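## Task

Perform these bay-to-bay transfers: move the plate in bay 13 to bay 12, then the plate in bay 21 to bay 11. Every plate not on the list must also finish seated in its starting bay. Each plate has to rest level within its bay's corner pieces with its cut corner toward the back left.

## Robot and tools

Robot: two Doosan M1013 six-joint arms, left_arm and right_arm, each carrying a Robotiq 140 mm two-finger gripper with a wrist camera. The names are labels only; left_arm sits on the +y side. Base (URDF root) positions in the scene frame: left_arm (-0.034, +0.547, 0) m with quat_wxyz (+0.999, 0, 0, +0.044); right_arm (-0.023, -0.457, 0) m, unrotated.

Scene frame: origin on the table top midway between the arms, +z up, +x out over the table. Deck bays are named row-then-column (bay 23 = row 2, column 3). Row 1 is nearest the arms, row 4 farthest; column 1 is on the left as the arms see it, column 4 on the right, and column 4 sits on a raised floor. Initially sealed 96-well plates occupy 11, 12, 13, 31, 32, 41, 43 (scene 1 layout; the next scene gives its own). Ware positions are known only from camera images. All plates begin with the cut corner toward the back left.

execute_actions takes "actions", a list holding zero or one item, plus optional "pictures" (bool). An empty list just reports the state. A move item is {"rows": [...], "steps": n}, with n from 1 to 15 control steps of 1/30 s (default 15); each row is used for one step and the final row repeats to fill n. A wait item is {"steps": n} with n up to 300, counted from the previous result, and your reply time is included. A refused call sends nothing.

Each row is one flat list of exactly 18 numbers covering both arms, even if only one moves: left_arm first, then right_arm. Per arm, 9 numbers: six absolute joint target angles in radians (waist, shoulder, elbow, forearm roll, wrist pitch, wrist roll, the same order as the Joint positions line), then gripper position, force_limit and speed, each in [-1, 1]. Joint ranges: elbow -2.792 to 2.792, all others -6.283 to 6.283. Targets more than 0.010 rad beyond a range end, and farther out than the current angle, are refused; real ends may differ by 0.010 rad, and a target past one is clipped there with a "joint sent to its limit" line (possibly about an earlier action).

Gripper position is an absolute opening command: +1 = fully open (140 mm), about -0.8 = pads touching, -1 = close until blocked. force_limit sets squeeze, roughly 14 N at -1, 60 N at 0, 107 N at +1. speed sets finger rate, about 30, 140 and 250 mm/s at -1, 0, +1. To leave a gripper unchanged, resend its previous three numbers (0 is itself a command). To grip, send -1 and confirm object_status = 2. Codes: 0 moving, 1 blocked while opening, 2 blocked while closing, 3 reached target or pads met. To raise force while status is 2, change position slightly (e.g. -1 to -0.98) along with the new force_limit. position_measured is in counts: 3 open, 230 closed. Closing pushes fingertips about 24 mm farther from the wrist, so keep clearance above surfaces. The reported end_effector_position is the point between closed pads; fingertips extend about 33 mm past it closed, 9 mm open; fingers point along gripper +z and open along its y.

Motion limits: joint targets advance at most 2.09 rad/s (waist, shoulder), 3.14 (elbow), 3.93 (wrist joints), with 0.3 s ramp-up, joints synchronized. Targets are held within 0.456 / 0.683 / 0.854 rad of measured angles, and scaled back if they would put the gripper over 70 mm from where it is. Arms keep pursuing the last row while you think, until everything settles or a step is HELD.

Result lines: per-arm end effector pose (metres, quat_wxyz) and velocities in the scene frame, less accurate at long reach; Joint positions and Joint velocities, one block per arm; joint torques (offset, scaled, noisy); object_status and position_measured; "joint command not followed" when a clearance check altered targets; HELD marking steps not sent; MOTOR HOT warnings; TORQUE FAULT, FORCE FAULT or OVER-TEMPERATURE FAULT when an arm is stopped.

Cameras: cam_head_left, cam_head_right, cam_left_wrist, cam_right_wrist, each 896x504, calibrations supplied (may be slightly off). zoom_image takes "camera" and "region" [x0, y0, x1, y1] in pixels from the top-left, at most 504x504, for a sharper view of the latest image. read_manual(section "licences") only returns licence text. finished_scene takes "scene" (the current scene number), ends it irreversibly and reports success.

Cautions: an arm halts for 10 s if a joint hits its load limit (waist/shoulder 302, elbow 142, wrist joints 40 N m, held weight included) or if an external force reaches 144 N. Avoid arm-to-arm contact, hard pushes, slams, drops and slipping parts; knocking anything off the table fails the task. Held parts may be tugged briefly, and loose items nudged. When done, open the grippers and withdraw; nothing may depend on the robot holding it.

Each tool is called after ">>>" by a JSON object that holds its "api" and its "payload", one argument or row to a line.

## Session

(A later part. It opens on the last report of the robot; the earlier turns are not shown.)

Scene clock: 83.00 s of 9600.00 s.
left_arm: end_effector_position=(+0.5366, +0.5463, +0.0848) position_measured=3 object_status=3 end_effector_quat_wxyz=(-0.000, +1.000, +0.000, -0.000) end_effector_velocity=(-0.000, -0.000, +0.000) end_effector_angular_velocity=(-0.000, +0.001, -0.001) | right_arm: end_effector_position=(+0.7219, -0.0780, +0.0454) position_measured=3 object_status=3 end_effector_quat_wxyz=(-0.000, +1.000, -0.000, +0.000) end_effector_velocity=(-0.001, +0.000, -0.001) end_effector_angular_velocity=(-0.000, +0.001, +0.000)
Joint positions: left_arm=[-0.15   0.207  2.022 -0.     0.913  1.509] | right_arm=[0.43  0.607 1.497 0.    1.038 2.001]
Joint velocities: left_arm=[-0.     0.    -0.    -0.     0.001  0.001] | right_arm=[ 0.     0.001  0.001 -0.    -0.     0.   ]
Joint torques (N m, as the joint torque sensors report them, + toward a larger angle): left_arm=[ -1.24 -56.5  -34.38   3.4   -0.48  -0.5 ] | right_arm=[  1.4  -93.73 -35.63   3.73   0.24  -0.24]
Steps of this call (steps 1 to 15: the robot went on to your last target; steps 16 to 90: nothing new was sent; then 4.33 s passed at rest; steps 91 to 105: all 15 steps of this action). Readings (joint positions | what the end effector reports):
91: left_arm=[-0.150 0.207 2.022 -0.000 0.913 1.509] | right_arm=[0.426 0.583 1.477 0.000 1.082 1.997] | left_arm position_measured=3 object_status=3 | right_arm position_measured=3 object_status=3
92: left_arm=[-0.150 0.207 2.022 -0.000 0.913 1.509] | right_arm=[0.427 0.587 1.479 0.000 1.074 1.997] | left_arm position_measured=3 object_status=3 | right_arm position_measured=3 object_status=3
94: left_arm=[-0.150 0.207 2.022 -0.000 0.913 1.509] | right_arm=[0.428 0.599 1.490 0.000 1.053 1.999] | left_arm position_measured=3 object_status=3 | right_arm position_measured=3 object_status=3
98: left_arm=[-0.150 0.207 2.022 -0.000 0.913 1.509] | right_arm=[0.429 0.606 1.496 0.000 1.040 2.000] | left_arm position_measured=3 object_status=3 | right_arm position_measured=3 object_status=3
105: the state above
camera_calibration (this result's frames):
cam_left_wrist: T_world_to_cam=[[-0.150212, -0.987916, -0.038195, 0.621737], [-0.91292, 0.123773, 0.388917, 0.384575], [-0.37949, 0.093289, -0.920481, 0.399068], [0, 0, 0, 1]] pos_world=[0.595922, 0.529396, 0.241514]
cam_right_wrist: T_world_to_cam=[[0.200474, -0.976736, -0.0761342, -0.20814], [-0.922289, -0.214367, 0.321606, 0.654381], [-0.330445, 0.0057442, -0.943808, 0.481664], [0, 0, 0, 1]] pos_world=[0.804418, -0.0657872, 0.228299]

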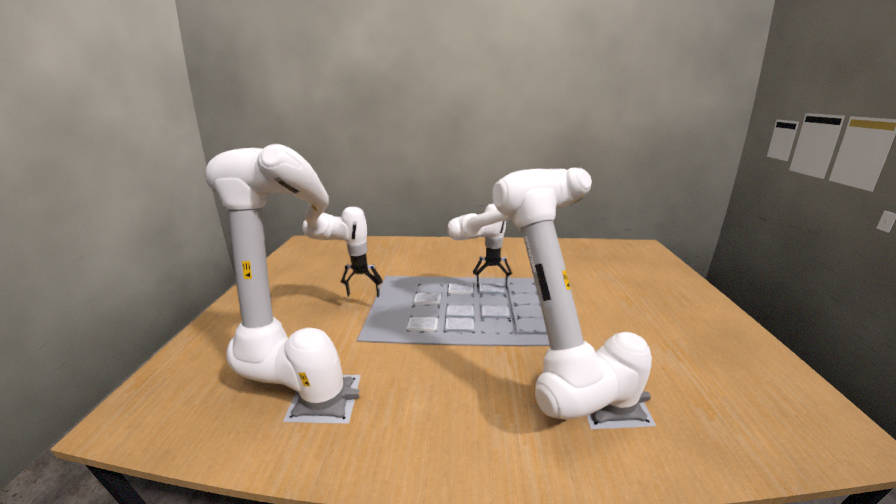

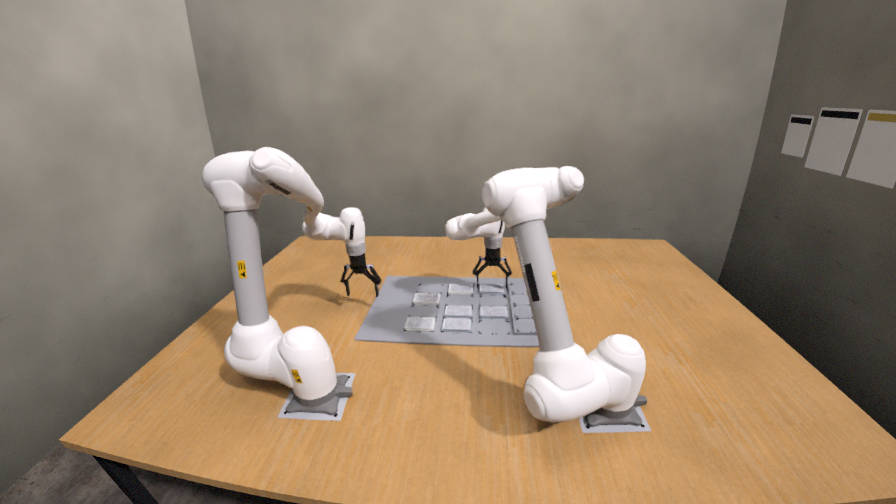

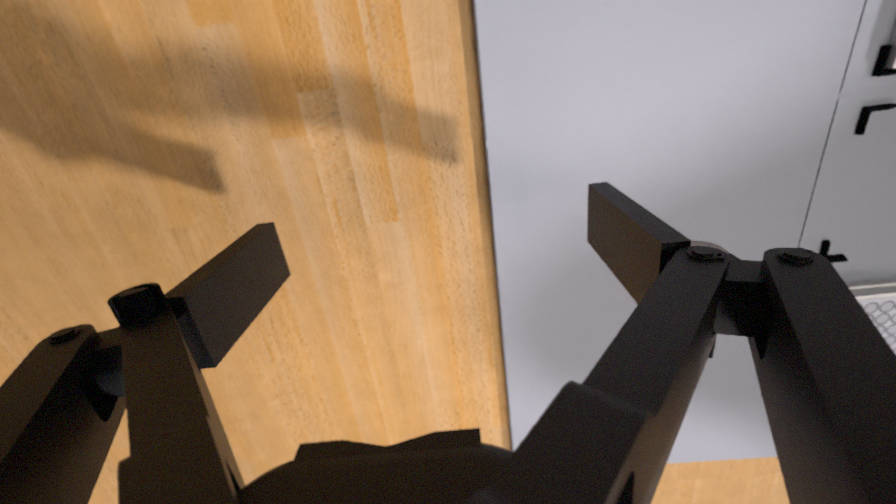

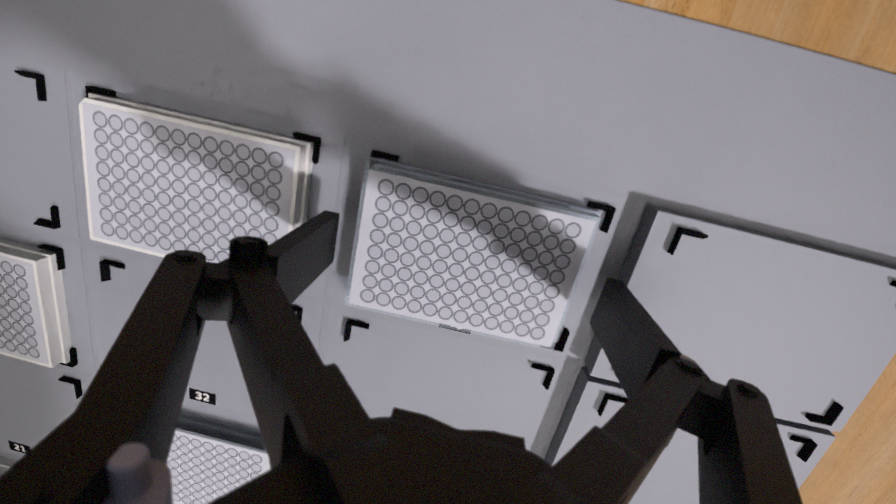

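>>> {"api": "execute_actions", "payload": {
  "actions": [
    {"rows":[[-0.15,0.207,2.022,0,0.9126,1.5088,1,0,-0.5,0.4299,0.6106,1.4997,0,1.0313,2.0007,1,0,-0.5],[-0.15,0.207,2.022,0,0.9126,1.5088,1,0,-0.5,0.4299,0.6106,1.4997,0,1.0313,2.0007,1,0,-0.5],[-0.15,0.207,2.022,0,0.9126,1.5088,1,0,-0.5,0.4299,0.6143,1.5025,0,1.0248,2.0007,1,0,-0.5],[-0.15,0.207,2.022,0,0.9126,1.5088,1,0,-0.5,0.4299,0.6143,1.5025,0,1.0248,2.0007,1,0,-0.5],[-0.15,0.207,2.022,0,0.9126,1.5088,1,0,-0.5,0.4299,0.6143,1.5025,0,1.0248,2.0007,1,0,-0.5],[-0.15,0.207,2.022,0,0.9126,1.5088,1,0,-0.5,0.4299,0.6143,1.5025,0,1.0248,2.0007,1,0,-0.5],[-0.15,0.207,2.022,0,0.9126,1.5088,1,0,-0.5,0.4299,0.6143,1.5025,0,1.0248,2.0007,1,0,-0.5],[-0.15,0.207,2.022,0,0.9126,1.5088,1,0,-0.5,0.4299,0.6143,1.5025,0,1.0248,2.0007,1,0,-0.5],[-0.15,0.207,2.022,0,0.9126,1.5088,1,0,-0.5,0.4256,0.6143,1.5025,0,1.0248,1.9964,1,0,-0.5]],"steps":15}
  ],
  "pictures": false
}}

>>> {"api": "execute_actions", "payload": {
  "actions": [
    {"rows":[[-0.15,0.207,2.022,0,0.9126,1.5088,1,0,-0.5,0.4256,0.6143,1.5025,0,1.0248,1.9964,-1,-1,-1]],"steps":15}
  ],
  "pictures": false
}}

>>> {"api": "execute_actions", "payload": {
  "actions": [
    {"steps":12}
  ]
}}

Scene clock: 90.10 s of 9600.00 s.
left_arm: end_effector_position=(+0.5366, +0.5463, +0.0848) position_measured=3 object_status=3 end_effector_quat_wxyz=(-0.000, +1.000, +0.000, -0.000) end_effector_velocity=(-0.000, +0.001, +0.000) end_effector_angular_velocity=(+0.000, -0.000, +0.000) | right_arm: end_effector_position=(+0.7232, -0.0807, +0.0364) position_measured=3 object_status=3 end_effector_quat_wxyz=(+0.000, +1.000, -0.000, +0.000) end_effector_velocity=(+0.003, -0.004, +0.000) end_effector_angular_velocity=(+0.001, -0.002, +0.002)
Joint positions: left_arm=[-0.15   0.207  2.022 -0.     0.913  1.509] | right_arm=[ 0.426  0.614  1.502 -0.     1.025  1.997]
Joint velocities: left_arm=[ 0.001 -0.     0.     0.    -0.     0.   ] | right_arm=[-0.005 -0.001  0.     0.    -0.002 -0.007]
Joint torques (N m, as the joint torque sensors report them, + toward a larger angle): left_arm=[  0.46 -57.89 -34.83   3.39  -0.67  -0.74] | right_arm=[  3.53 -94.78 -35.96   3.53  -0.07  -0.08]
Steps of this call (steps 1 to 15: the robot went on to your last target; steps 16 to 90: nothing new was sent; then 3.60 s passed at rest; steps 91 to 105: all 15 steps of this action). Readings (joint positions | what the end effector reports):
91: left_arm=[-0.150 0.207 2.022 -0.000 0.913 1.509] | right_arm=[0.430 0.607 1.497 -0.000 1.038 2.001] | left_arm position_measured=3 object_status=3 | right_arm position_measured=3 object_status=3
92: left_arm=[-0.150 0.207 2.022 -0.000 0.913 1.509] | right_arm=[0.430 0.608 1.498 -0.000 1.036 2.001] | left_arm position_measured=3 object_status=3 | right_arm position_measured=3 object_status=3
94: left_arm=[-0.150 0.207 2.022 -0.000 0.913 1.509] | right_arm=[0.430 0.610 1.500 -0.000 1.031 2.001] | left_arm position_measured=3 object_status=3 | right_arm position_measured=3 object_status=3
98: left_arm=[-0.150 0.207 2.022 -0.000 0.913 1.509] | right_arm=[0.430 0.614 1.502 -0.000 1.026 2.001] | left_arm position_measured=3 object_status=3 | right_arm position_measured=3 object_status=3
105: the state above

Scene clock: 90.60 s of 9600.00 s.
left_arm: end_effector_position=(+0.5366, +0.5463, +0.0848) position_measured=3 object_status=3 end_effector_quat_wxyz=(-0.000, +1.000, +0.000, -0.000) end_effector_velocity=(+0.000, +0.001, +0.000) end_effector_angular_velocity=(-0.000, -0.001, +0.002) | right_arm: end_effector_position=(+0.7235, -0.0811, +0.0363) position_measured=25 object_status=0 end_effector_quat_wxyz=(+0.000, +1.000, -0.000, +0.000) end_effector_velocity=(+0.000, -0.001, +0.000) end_effector_angular_velocity=(-0.001, -0.001, +0.000)
Joint positions: left_arm=[-0.15   0.207  2.022 -0.     0.913  1.509] | right_arm=[ 0.426  0.614  1.503 -0.     1.025  1.996]
Joint velocities: left_arm=[ 0.002 -0.     0.    -0.    -0.001 -0.   ] | right_arm=[-0.    -0.     0.    -0.001 -0.    -0.   ]
Joint torques (N m, as the joint torque sensors report them, + toward a larger angle): left_arm=[ -0.45 -57.78 -35.47   3.43  -0.26  -0.54] | right_arm=[  1.42 -95.36 -36.04   3.61  -0.07  -0.23]
Steps of this call (steps 1 to 15: all 15 steps of this action). Readings (joint positions | what the end effector reports):
1: left_arm=[-0.150 0.207 2.022 -0.000 0.913 1.509] | right_arm=[0.426 0.614 1.502 -0.000 1.025 1.997] | left_arm position_measured=3 object_status=3 | right_arm position_measured=3 object_status=0
2: left_arm=[-0.150 0.207 2.022 -0.000 0.913 1.509] | right_arm=[0.426 0.614 1.502 -0.000 1.025 1.997] | left_arm position_measured=3 object_status=3 | right_arm position_measured=4 object_status=0
4: left_arm=[-0.150 0.207 2.022 -0.000 0.913 1.509] | right_arm=[0.426 0.614 1.502 -0.000 1.025 1.997] | left_arm position_measured=3 object_status=3 | right_arm position_measured=7 object_status=0
8: left_arm=[-0.150 0.207 2.022 -0.000 0.913 1.509] | right_arm=[0.426 0.614 1.502 -0.000 1.025 1.996] | left_arm position_measured=3 object_status=3 | right_arm position_measured=14 object_status=0
15: the state above

Scene clock: 91.00 s of 9600.00 s.
left_arm: end_effector_position=(+0.5366, +0.5463, +0.0848) position_measured=3 object_status=3 end_effector_quat_wxyz=(-0.000, +1.000, +0.000, -0.000) end_effector_velocity=(+0.000, -0.001, -0.000) end_effector_angular_velocity=(-0.000, +0.000, -0.002) | right_arm: end_effector_position=(+0.7235, -0.0811, +0.0363) position_measured=35 object_status=2 end_effector_quat_wxyz=(+0.000, +1.000, -0.000, +0.000) end_effector_velocity=(+0.001, -0.000, +0.002) end_effector_angular_velocity=(+0.001, -0.002, -0.000)
Joint positions: left_arm=[-0.15   0.207  2.022 -0.     0.913  1.509] | right_arm=[ 0.426  0.614  1.503 -0.     1.025  1.996]
Joint velocities: left_arm=[-0.002  0.001  0.    -0.    -0.001 -0.   ] | right_arm=[-0.    -0.002 -0.    -0.001 -0.001 -0.   ]
Joint torques (N m, as the joint torque sensors report them, + toward a larger angle): left_arm=[ -0.09 -58.22 -34.65   3.33  -0.45  -0.58] | right_arm=[  2.35 -84.76 -31.73   3.42  -0.8   -0.28]
Steps of this call (steps 1 to 12: the robot went on to your last target). Readings (joint positions | what the end effector reports):
1: left_arm=[-0.150 0.207 2.022 -0.000 0.913 1.509] | right_arm=[0.426 0.614 1.503 -0.000 1.025 1.996] | left_arm position_measured=3 object_status=3 | right_arm position_measured=27 object_status=0
2: left_arm=[-0.150 0.207 2.022 -0.000 0.913 1.509] | right_arm=[0.426 0.614 1.503 -0.000 1.025 1.996] | left_arm position_measured=3 object_status=3 | right_arm position_measured=28 object_status=0
4: left_arm=[-0.150 0.207 2.022 -0.000 0.913 1.509] | right_arm=[0.426 0.614 1.503 -0.000 1.025 1.996] | left_arm position_measured=3 object_status=3 | right_arm position_measured=31 object_status=0
8: left_arm=[-0.150 0.207 2.022 -0.000 0.913 1.509] | right_arm=[0.426 0.614 1.503 -0.000 1.025 1.996] | left_arm position_measured=3 object_status=3 | right_arm position_measured=35 object_status=0
12: the state above
camera_calibration (this result's frames):
cam_left_wrist: T_world_to_cam=[[-0.150212, -0.987916, -0.0381949, 0.621737], [-0.91292, 0.123773, 0.388918, 0.384575], [-0.37949, 0.093289, -0.92048, 0.399068], [0, 0, 0, 1]] pos_world=[0.595922, 0.529396, 0.241513]
cam_right_wrist: T_world_to_cam=[[0.200539, -0.976725, -0.0761114, -0.212262], [-0.922264, -0.214421, 0.321642, 0.658031], [-0.330475, 0.00569296, -0.943797, 0.473707], [0, 0, 0, 1]] pos_world=[0.805994, -0.0689222, 0.219278]

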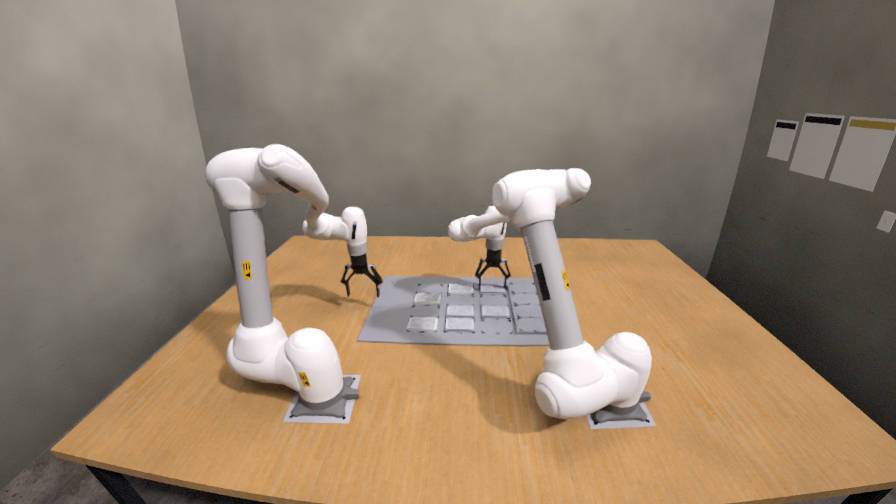

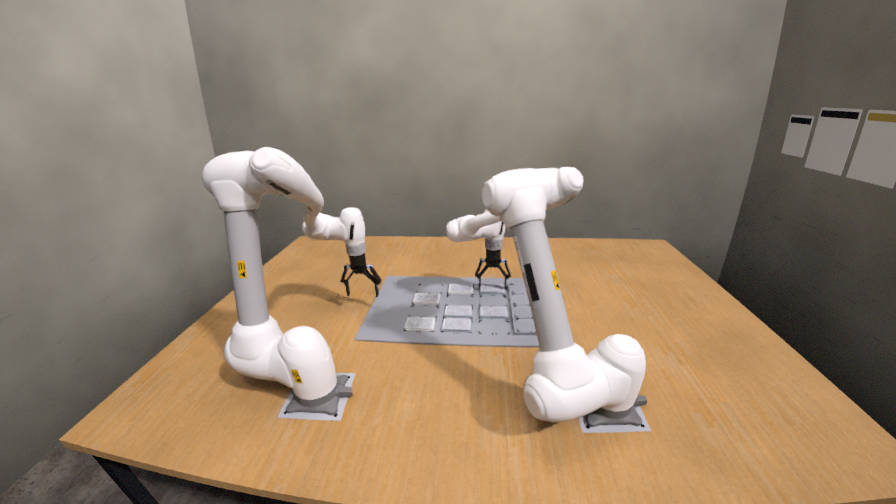

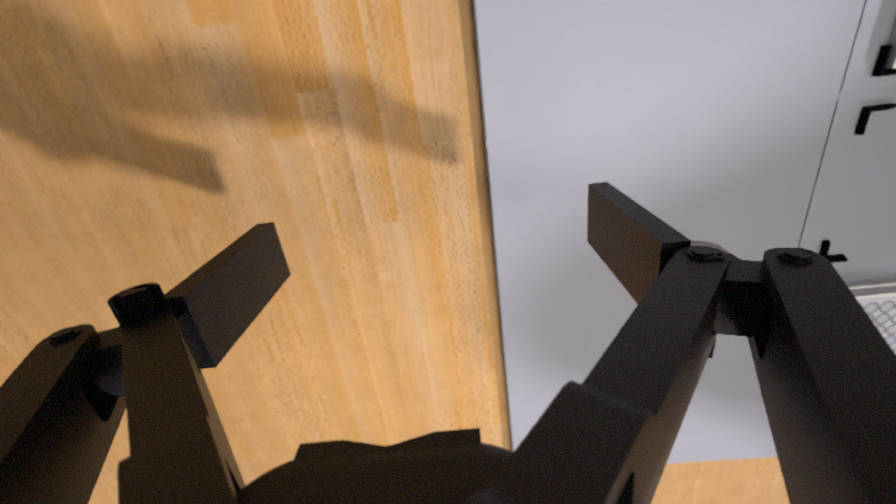

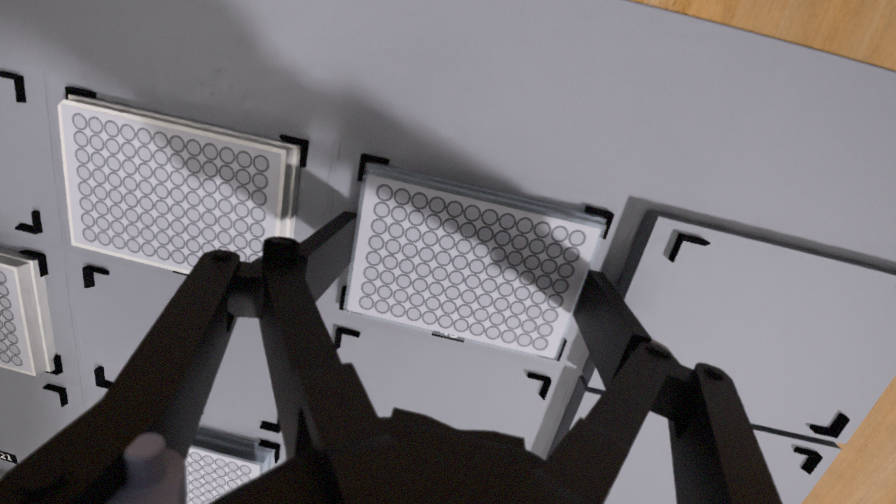

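Seated, it seems. Open, lift, verify.

>>> {"api": "execute_actions", "payload": {
  "actions": [
    {"rows":[[-0.15,0.207,2.022,0,0.9126,1.5088,1,0,-0.5,0.4256,0.6143,1.5025,0,1.0248,1.9964,1,0,-0.5]],"steps":11}
  ],
  "pictures": false
}}

>>> {"api": "execute_actions", "payload": {
  "actions": [
    {"rows":[[-0.15,0.207,2.022,0,0.9126,1.5088,1,0,-0.5,0.4256,0.5831,1.4766,0,1.0819,1.9964,1,0,-0.5]],"steps":15}
  ]
}}

>>> {"api": "zoom_image", "payload": {
  "camera": "cam_right_wrist",
  "region": [340, 130, 620, 370]
}}

Scene clock: 93.63 s of 9600.00 s.
left_arm: end_effector_position=(+0.5366, +0.5463, +0.0848) position_measured=3 object_status=3 end_effector_quat_wxyz=(-0.000, +1.000, +0.000, -0.000) end_effector_velocity=(+0.000, -0.000, +0.000) end_effector_angular_velocity=(-0.000, -0.001, -0.001) | right_arm: end_effector_position=(+0.7234, -0.0811, +0.0363) position_measured=3 object_status=0 end_effector_quat_wxyz=(+0.000, +1.000, -0.000, -0.000) end_effector_velocity=(-0.000, +0.000, -0.000) end_effector_angular_velocity=(+0.000, +0.000, -0.000)
Joint positions: left_arm=[-0.15   0.207  2.022 -0.     0.913  1.509] | right_arm=[0.426 0.614 1.503 0.    1.025 1.996]
Joint velocities: left_arm=[-0.001  0.    -0.    -0.    -0.001  0.   ] | right_arm=[ 0.  0. -0.  0. -0.  0.]
Joint torques (N m, as the joint torque sensors report them, + toward a larger angle): left_arm=[ -0.48 -57.11 -33.33   3.19  -0.39  -0.19] | right_arm=[  3.4  -94.51 -36.26   3.71  -0.08  -0.18]
Steps of this call (steps 1 to 15: the robot went on to your last target; steps 16 to 68: nothing new was sent; steps 69 to 79: all 11 steps of this action). Readings (joint positions | what the end effector reports):
69: left_arm=[-0.150 0.207 2.022 -0.000 0.913 1.509] | right_arm=[0.426 0.614 1.503 0.000 1.025 1.996] | left_arm position_measured=3 object_status=3 | right_arm position_measured=35 object_status=0
70: left_arm=[-0.150 0.207 2.022 -0.000 0.913 1.509] | right_arm=[0.426 0.614 1.503 0.000 1.025 1.996] | left_arm position_measured=3 object_status=3 | right_arm position_measured=35 object_status=0
72: left_arm=[-0.150 0.207 2.022 -0.000 0.913 1.509] | right_arm=[0.426 0.614 1.503 0.000 1.025 1.996] | left_arm position_measured=3 object_status=3 | right_arm position_measured=23 object_status=0
76: left_arm=[-0.150 0.207 2.022 -0.000 0.913 1.509] | right_arm=[0.426 0.614 1.503 0.000 1.025 1.996] | left_arm position_measured=3 object_status=3 | right_arm position_measured=5 object_status=0
79: the state above

Scene clock: 94.13 s of 9600.00 s.
left_arm: end_effector_position=(+0.5366, +0.5463, +0.0848) position_measured=3 object_status=3 end_effector_quat_wxyz=(-0.000, +1.000, +0.000, -0.000) end_effector_velocity=(+0.000, +0.001, +0.000) end_effector_angular_velocity=(-0.000, -0.001, +0.002) | right_arm: end_effector_position=(+0.7233, -0.0813, +0.0748) position_measured=3 object_status=3 end_effector_quat_wxyz=(+0.000, +1.000, -0.000, -0.000) end_effector_velocity=(-0.000, -0.000, +0.001) end_effector_angular_velocity=(-0.001, +0.001, +0.000)
Joint positions: left_arm=[-0.15   0.207  2.022 -0.     0.913  1.509] | right_arm=[0.426 0.583 1.477 0.    1.082 1.996]
Joint velocities: left_arm=[ 0.002 -0.     0.    -0.    -0.001 -0.   ] | right_arm=[ 0.    -0.001 -0.001 -0.     0.002  0.   ]
Joint torques (N m, as the joint torque sensors report them, + toward a larger angle): left_arm=[ -0.94 -59.6  -33.26   3.32  -0.52  -0.51] | right_arm=[  2.63 -91.22 -37.39   3.71   0.14  -0.28]
Steps of this call (steps 1 to 15: all 15 steps of this action). Readings (joint positions | what the end effector reports):
1: left_arm=[-0.150 0.207 2.022 -0.000 0.913 1.509] | right_arm=[0.426 0.614 1.502 0.000 1.025 1.996] | left_arm position_measured=3 object_status=3 | right_arm position_measured=3 object_status=0
2: left_arm=[-0.150 0.207 2.022 -0.000 0.913 1.509] | right_arm=[0.426 0.611 1.499 0.000 1.033 1.996] | left_arm position_measured=3 object_status=3 | right_arm position_measured=3 object_status=0
4: left_arm=[-0.150 0.207 2.022 -0.000 0.913 1.509] | right_arm=[0.426 0.594 1.486 0.000 1.061 1.996] | left_arm position_measured=3 object_status=3 | right_arm position_measured=3 object_status=3
8: left_arm=[-0.150 0.207 2.022 -0.000 0.913 1.509] | right_arm=[0.426 0.585 1.478 0.000 1.079 1.996] | left_arm position_measured=3 object_status=3 | right_arm position_measured=3 object_status=3
15: the state above
camera_calibration (this result's frames):
cam_left_wrist: T_world_to_cam=[[-0.150212, -0.987916, -0.038195, 0.621737], [-0.91292, 0.123773, 0.388917, 0.384575], [-0.37949, 0.0932891, -0.920481, 0.399068], [0, 0, 0, 1]] pos_world=[0.595922, 0.529396, 0.241514]
cam_right_wrist: T_world_to_cam=[[0.200458, -0.976742, -0.0761085, -0.209365], [-0.922241, -0.214344, 0.321759, 0.645453], [-0.330588, 0.00569144, -0.943758, 0.510022], [0, 0, 0, 1]] pos_world=[0.805839, -0.0690497, 0.257723]

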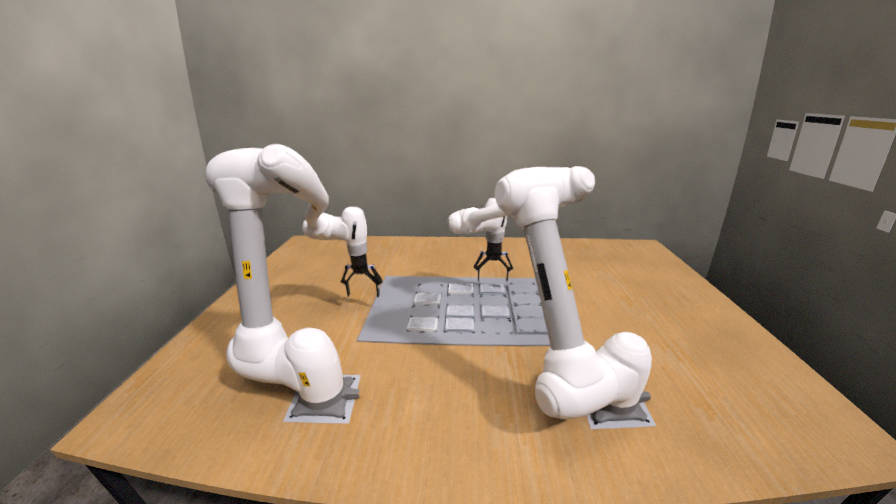

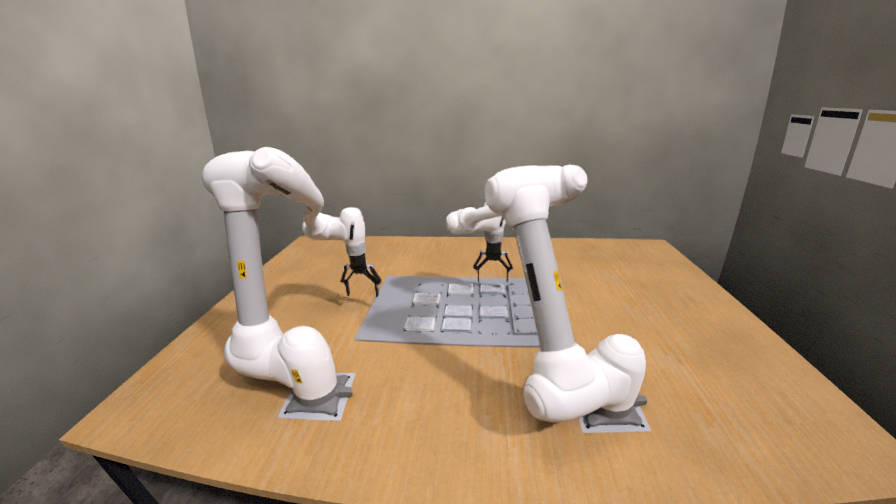

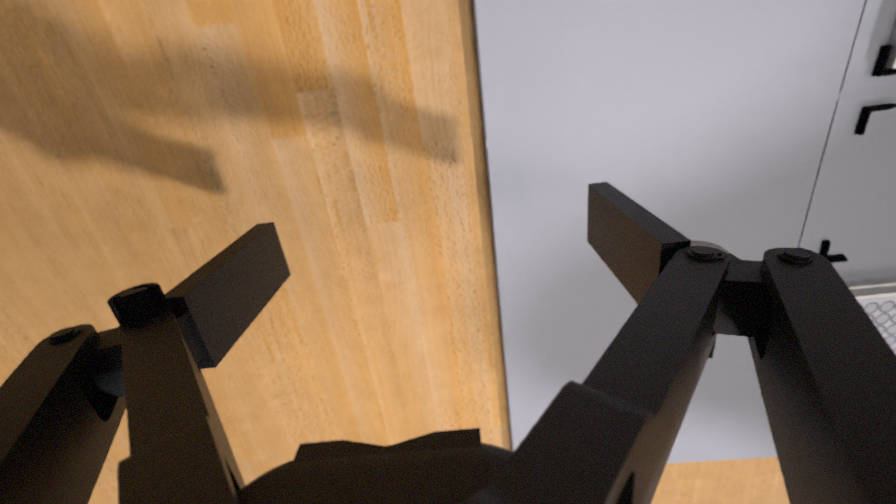

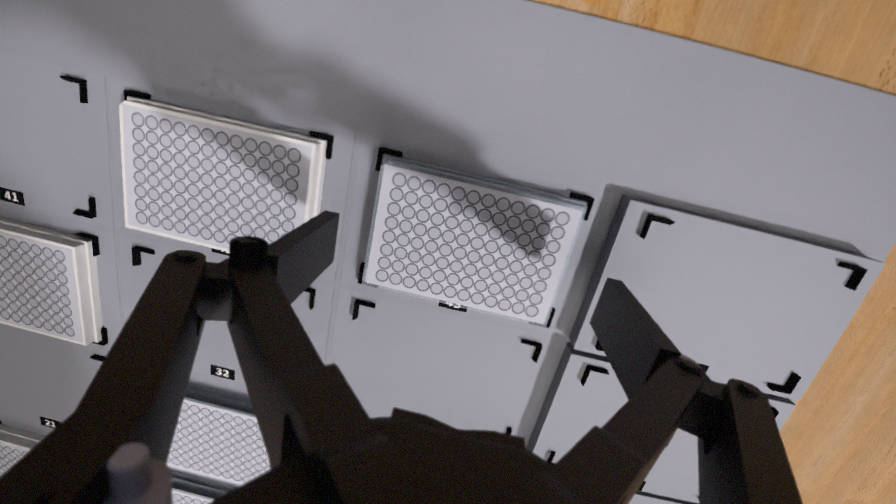

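Region (340, 130, 620, 370) of cam_right_wrist's 896x504 image, scaled by 1.800, with more detail than that image has; it fills the top 432 rows of this view, and the rest is white.

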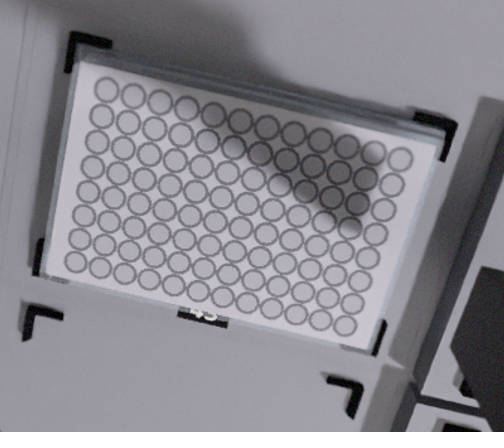

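>>> {"api": "execute_actions", "payload": {
  "actions": [
    {"rows":[[-0.15,0.207,2.022,0,0.9126,1.5088,1,0,-0.5,0.562,0.3293,1.8768,0,0.9355,2.1328,1,0,-0.5]],"steps":15}
  ],
  "pictures": false
}}

>>> {"api": "execute_actions", "payload": {
  "actions": [
    {"steps":14}
  ]
}}

>>> {"api": "zoom_image", "payload": {
  "camera": "cam_right_wrist",
  "region": [340, 130, 620, 370]
}}

>>> {"api": "zoom_image", "payload": {
  "camera": "cam_right_wrist",
  "region": [100, 70, 360, 260]
}}

Scene clock: 99.83 s of 9600.00 s.
left_arm: end_effector_position=(+0.5366, +0.5463, +0.0848) position_measured=3 object_status=3 end_effector_quat_wxyz=(-0.000, +1.000, +0.000, -0.000) end_effector_velocity=(+0.000, -0.000, +0.000) end_effector_angular_velocity=(-0.000, -0.001, +0.000) | right_arm: end_effector_position=(+0.5401, -0.0775, +0.0768) position_measured=3 object_status=3 end_effector_quat_wxyz=(+0.000, +1.000, +0.000, +0.000) end_effector_velocity=(-0.366, -0.039, -0.016) end_effector_angular_velocity=(+0.001, -0.002, +0.000)
Joint positions: left_arm=[-0.15   0.207  2.022 -0.     0.913  1.509] | right_arm=[ 0.543  0.365  1.82  -0.     0.956  2.113]
Joint velocities: left_arm=[ 0.    -0.    -0.    -0.    -0.001  0.   ] | right_arm=[ 0.23  -0.429  0.671 -0.    -0.244  0.23 ]
Joint torques (N m, as the joint torque sensors report them, + toward a larger angle): left_arm=[ -1.01 -58.37 -33.47   3.35  -0.37  -0.45] | right_arm=[ -5.57 -62.97 -37.84   3.39  -0.18  -0.07]
Steps of this call (steps 1 to 15: the robot went on to your last target; steps 16 to 90: nothing new was sent; then 2.20 s passed at rest; steps 91 to 105: all 15 steps of this action). Readings (joint positions | what the end effector reports):
91: left_arm=[-0.150 0.207 2.022 -0.000 0.913 1.509] | right_arm=[0.426 0.583 1.477 -0.000 1.082 1.996] | left_arm position_measured=3 object_status=3 | right_arm position_measured=3 object_status=3
92: left_arm=[-0.150 0.207 2.022 -0.000 0.913 1.509] | right_arm=[0.428 0.579 1.483 -0.000 1.079 1.998] | left_arm position_measured=3 object_status=3 | right_arm position_measured=3 object_status=3
94: left_arm=[-0.150 0.207 2.022 -0.000 0.913 1.509] | right_arm=[0.443 0.550 1.530 -0.000 1.062 2.014] | left_arm position_measured=3 object_status=3 | right_arm position_measured=3 object_status=3
98: left_arm=[-0.150 0.207 2.022 -0.000 0.913 1.509] | right_arm=[0.481 0.479 1.640 -0.000 1.022 2.052] | left_arm position_measured=3 object_status=3 | right_arm position_measured=3 object_status=3
105: the state above

Scene clock: 100.30 s of 9600.00 s.
left_arm: end_effector_position=(+0.5366, +0.5463, +0.0848) position_measured=3 object_status=3 end_effector_quat_wxyz=(-0.000, +1.000, +0.000, -0.000) end_effector_velocity=(+0.000, -0.001, +0.000) end_effector_angular_velocity=(-0.000, +0.000, -0.001) | right_arm: end_effector_position=(+0.5092, -0.0815, +0.0749) position_measured=3 object_status=3 end_effector_quat_wxyz=(+0.000, +1.000, -0.000, -0.000) end_effector_velocity=(-0.001, -0.000, +0.000) end_effector_angular_velocity=(-0.001, +0.001, +0.001)
Joint positions: left_arm=[-0.15   0.207  2.022 -0.     0.913  1.509] | right_arm=[ 0.562  0.329  1.877 -0.     0.936  2.133]
Joint velocities: left_arm=[-0.001  0.    -0.    -0.     0.    -0.   ] | right_arm=[ 0.001 -0.001  0.001 -0.001  0.001  0.   ]
Joint torques (N m, as the joint torque sensors report them, + toward a larger angle): left_arm=[ -0.57 -57.11 -34.83   3.54  -0.34  -0.56] | right_arm=[  0.86 -65.15 -32.81   3.42  -0.04  -0.26]
Steps of this call (steps 1 to 14: the robot went on to your last target). Readings (joint positions | what the end effector reports):
1: left_arm=[-0.150 0.207 2.022 -0.000 0.913 1.509] | right_arm=[0.550 0.352 1.840 -0.000 0.949 2.120] | left_arm position_measured=3 object_status=3 | right_arm position_measured=3 object_status=3
2: left_arm=[-0.150 0.207 2.022 -0.000 0.913 1.509] | right_arm=[0.555 0.343 1.856 -0.000 0.943 2.125] | left_arm position_measured=3 object_status=3 | right_arm position_measured=3 object_status=3
4: left_arm=[-0.150 0.207 2.022 -0.000 0.913 1.509] | right_arm=[0.560 0.333 1.870 -0.000 0.938 2.131] | left_arm position_measured=3 object_status=3 | right_arm position_measured=3 object_status=3
8: left_arm=[-0.150 0.207 2.022 -0.000 0.913 1.509] | right_arm=[0.562 0.330 1.876 -0.000 0.936 2.132] | left_arm position_measured=3 object_status=3 | right_arm position_measured=3 object_status=3
14: the state above
camera_calibration (this result's frames):
cam_left_wrist: T_world_to_cam=[[-0.150212, -0.987916, -0.038195, 0.621737], [-0.91292, 0.123773, 0.388918, 0.384575], [-0.37949, 0.0932891, -0.92048, 0.399068], [0, 0, 0, 1]] pos_world=[0.595922, 0.529396, 0.241513]
cam_right_wrist: T_world_to_cam=[[0.200493, -0.976735, -0.0761025, -0.166736], [-0.922266, -0.214375, 0.321667, 0.447931], [-0.330498, 0.00569474, -0.94379, 0.439311], [0, 0, 0, 1]] pos_world=[0.591732, -0.0693339, 0.257843]

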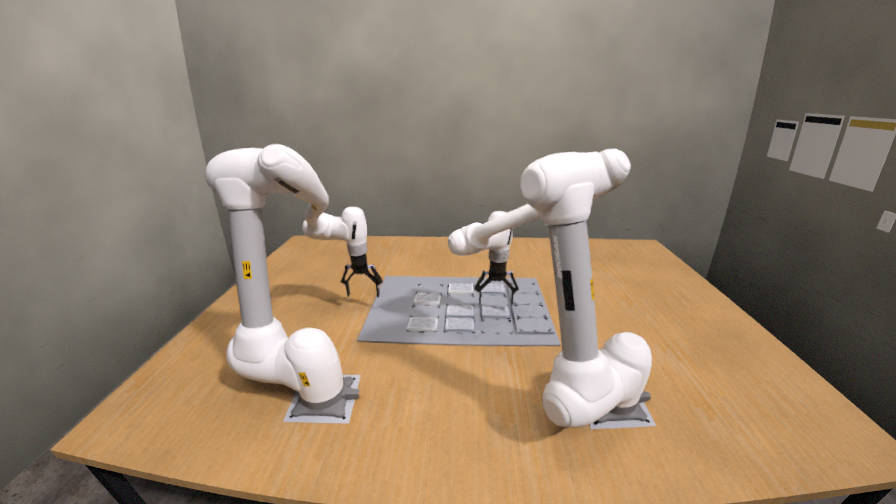

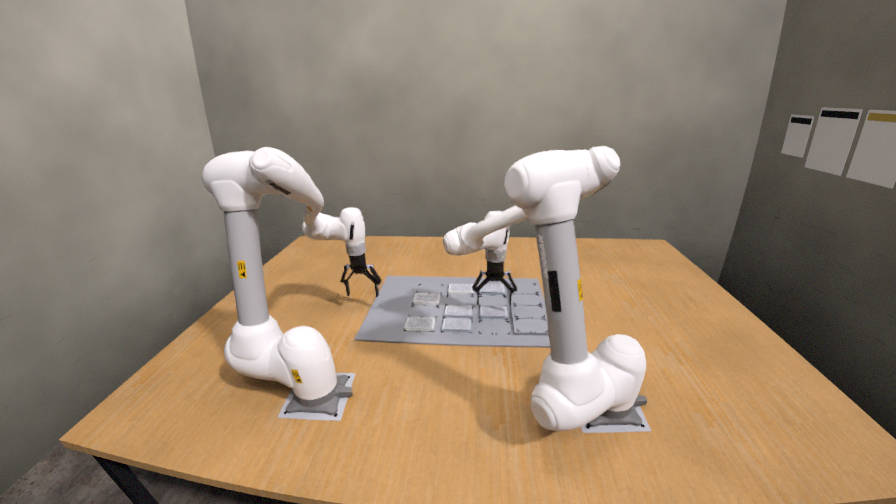

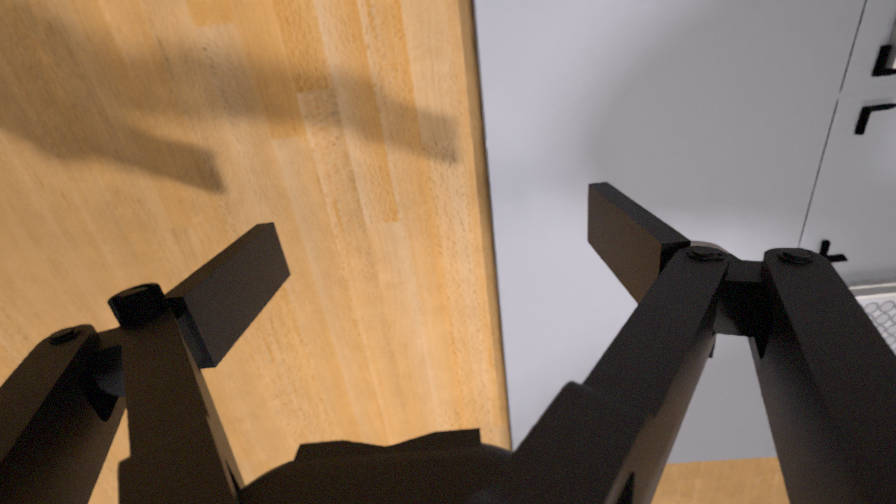

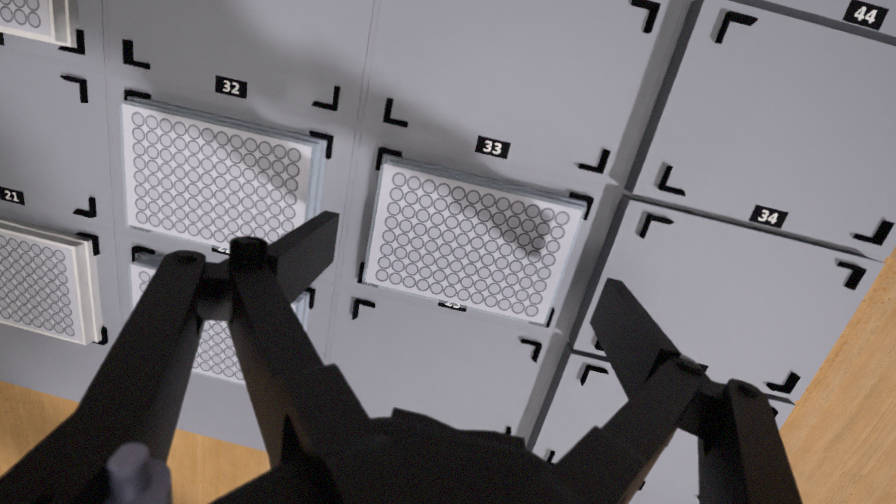

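Region (340, 130, 620, 370) of cam_right_wrist's 896x504 image, scaled by 1.800, with more detail than that image has; it fills the top 432 rows of this view, and the rest is white.

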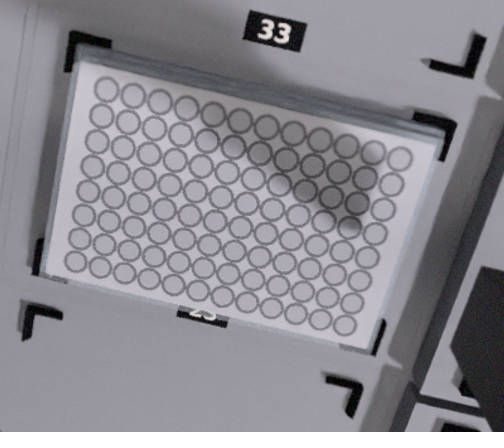

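Region (100, 70, 360, 260) of cam_right_wrist's 896x504 image, scaled by 1.938, with more detail than that image has; it fills the top 368 rows of this view, and the rest is white.

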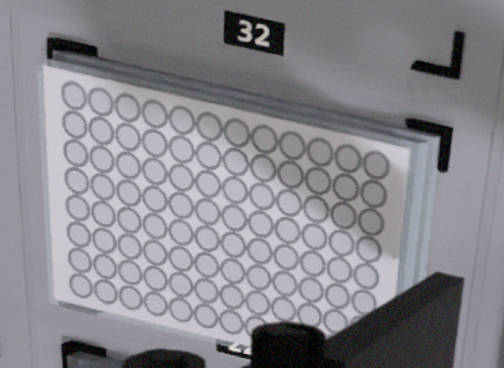

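>>> {"api": "finished_scene", "payload": {
  "scene": 2
}}

The scene is finished: the task was done.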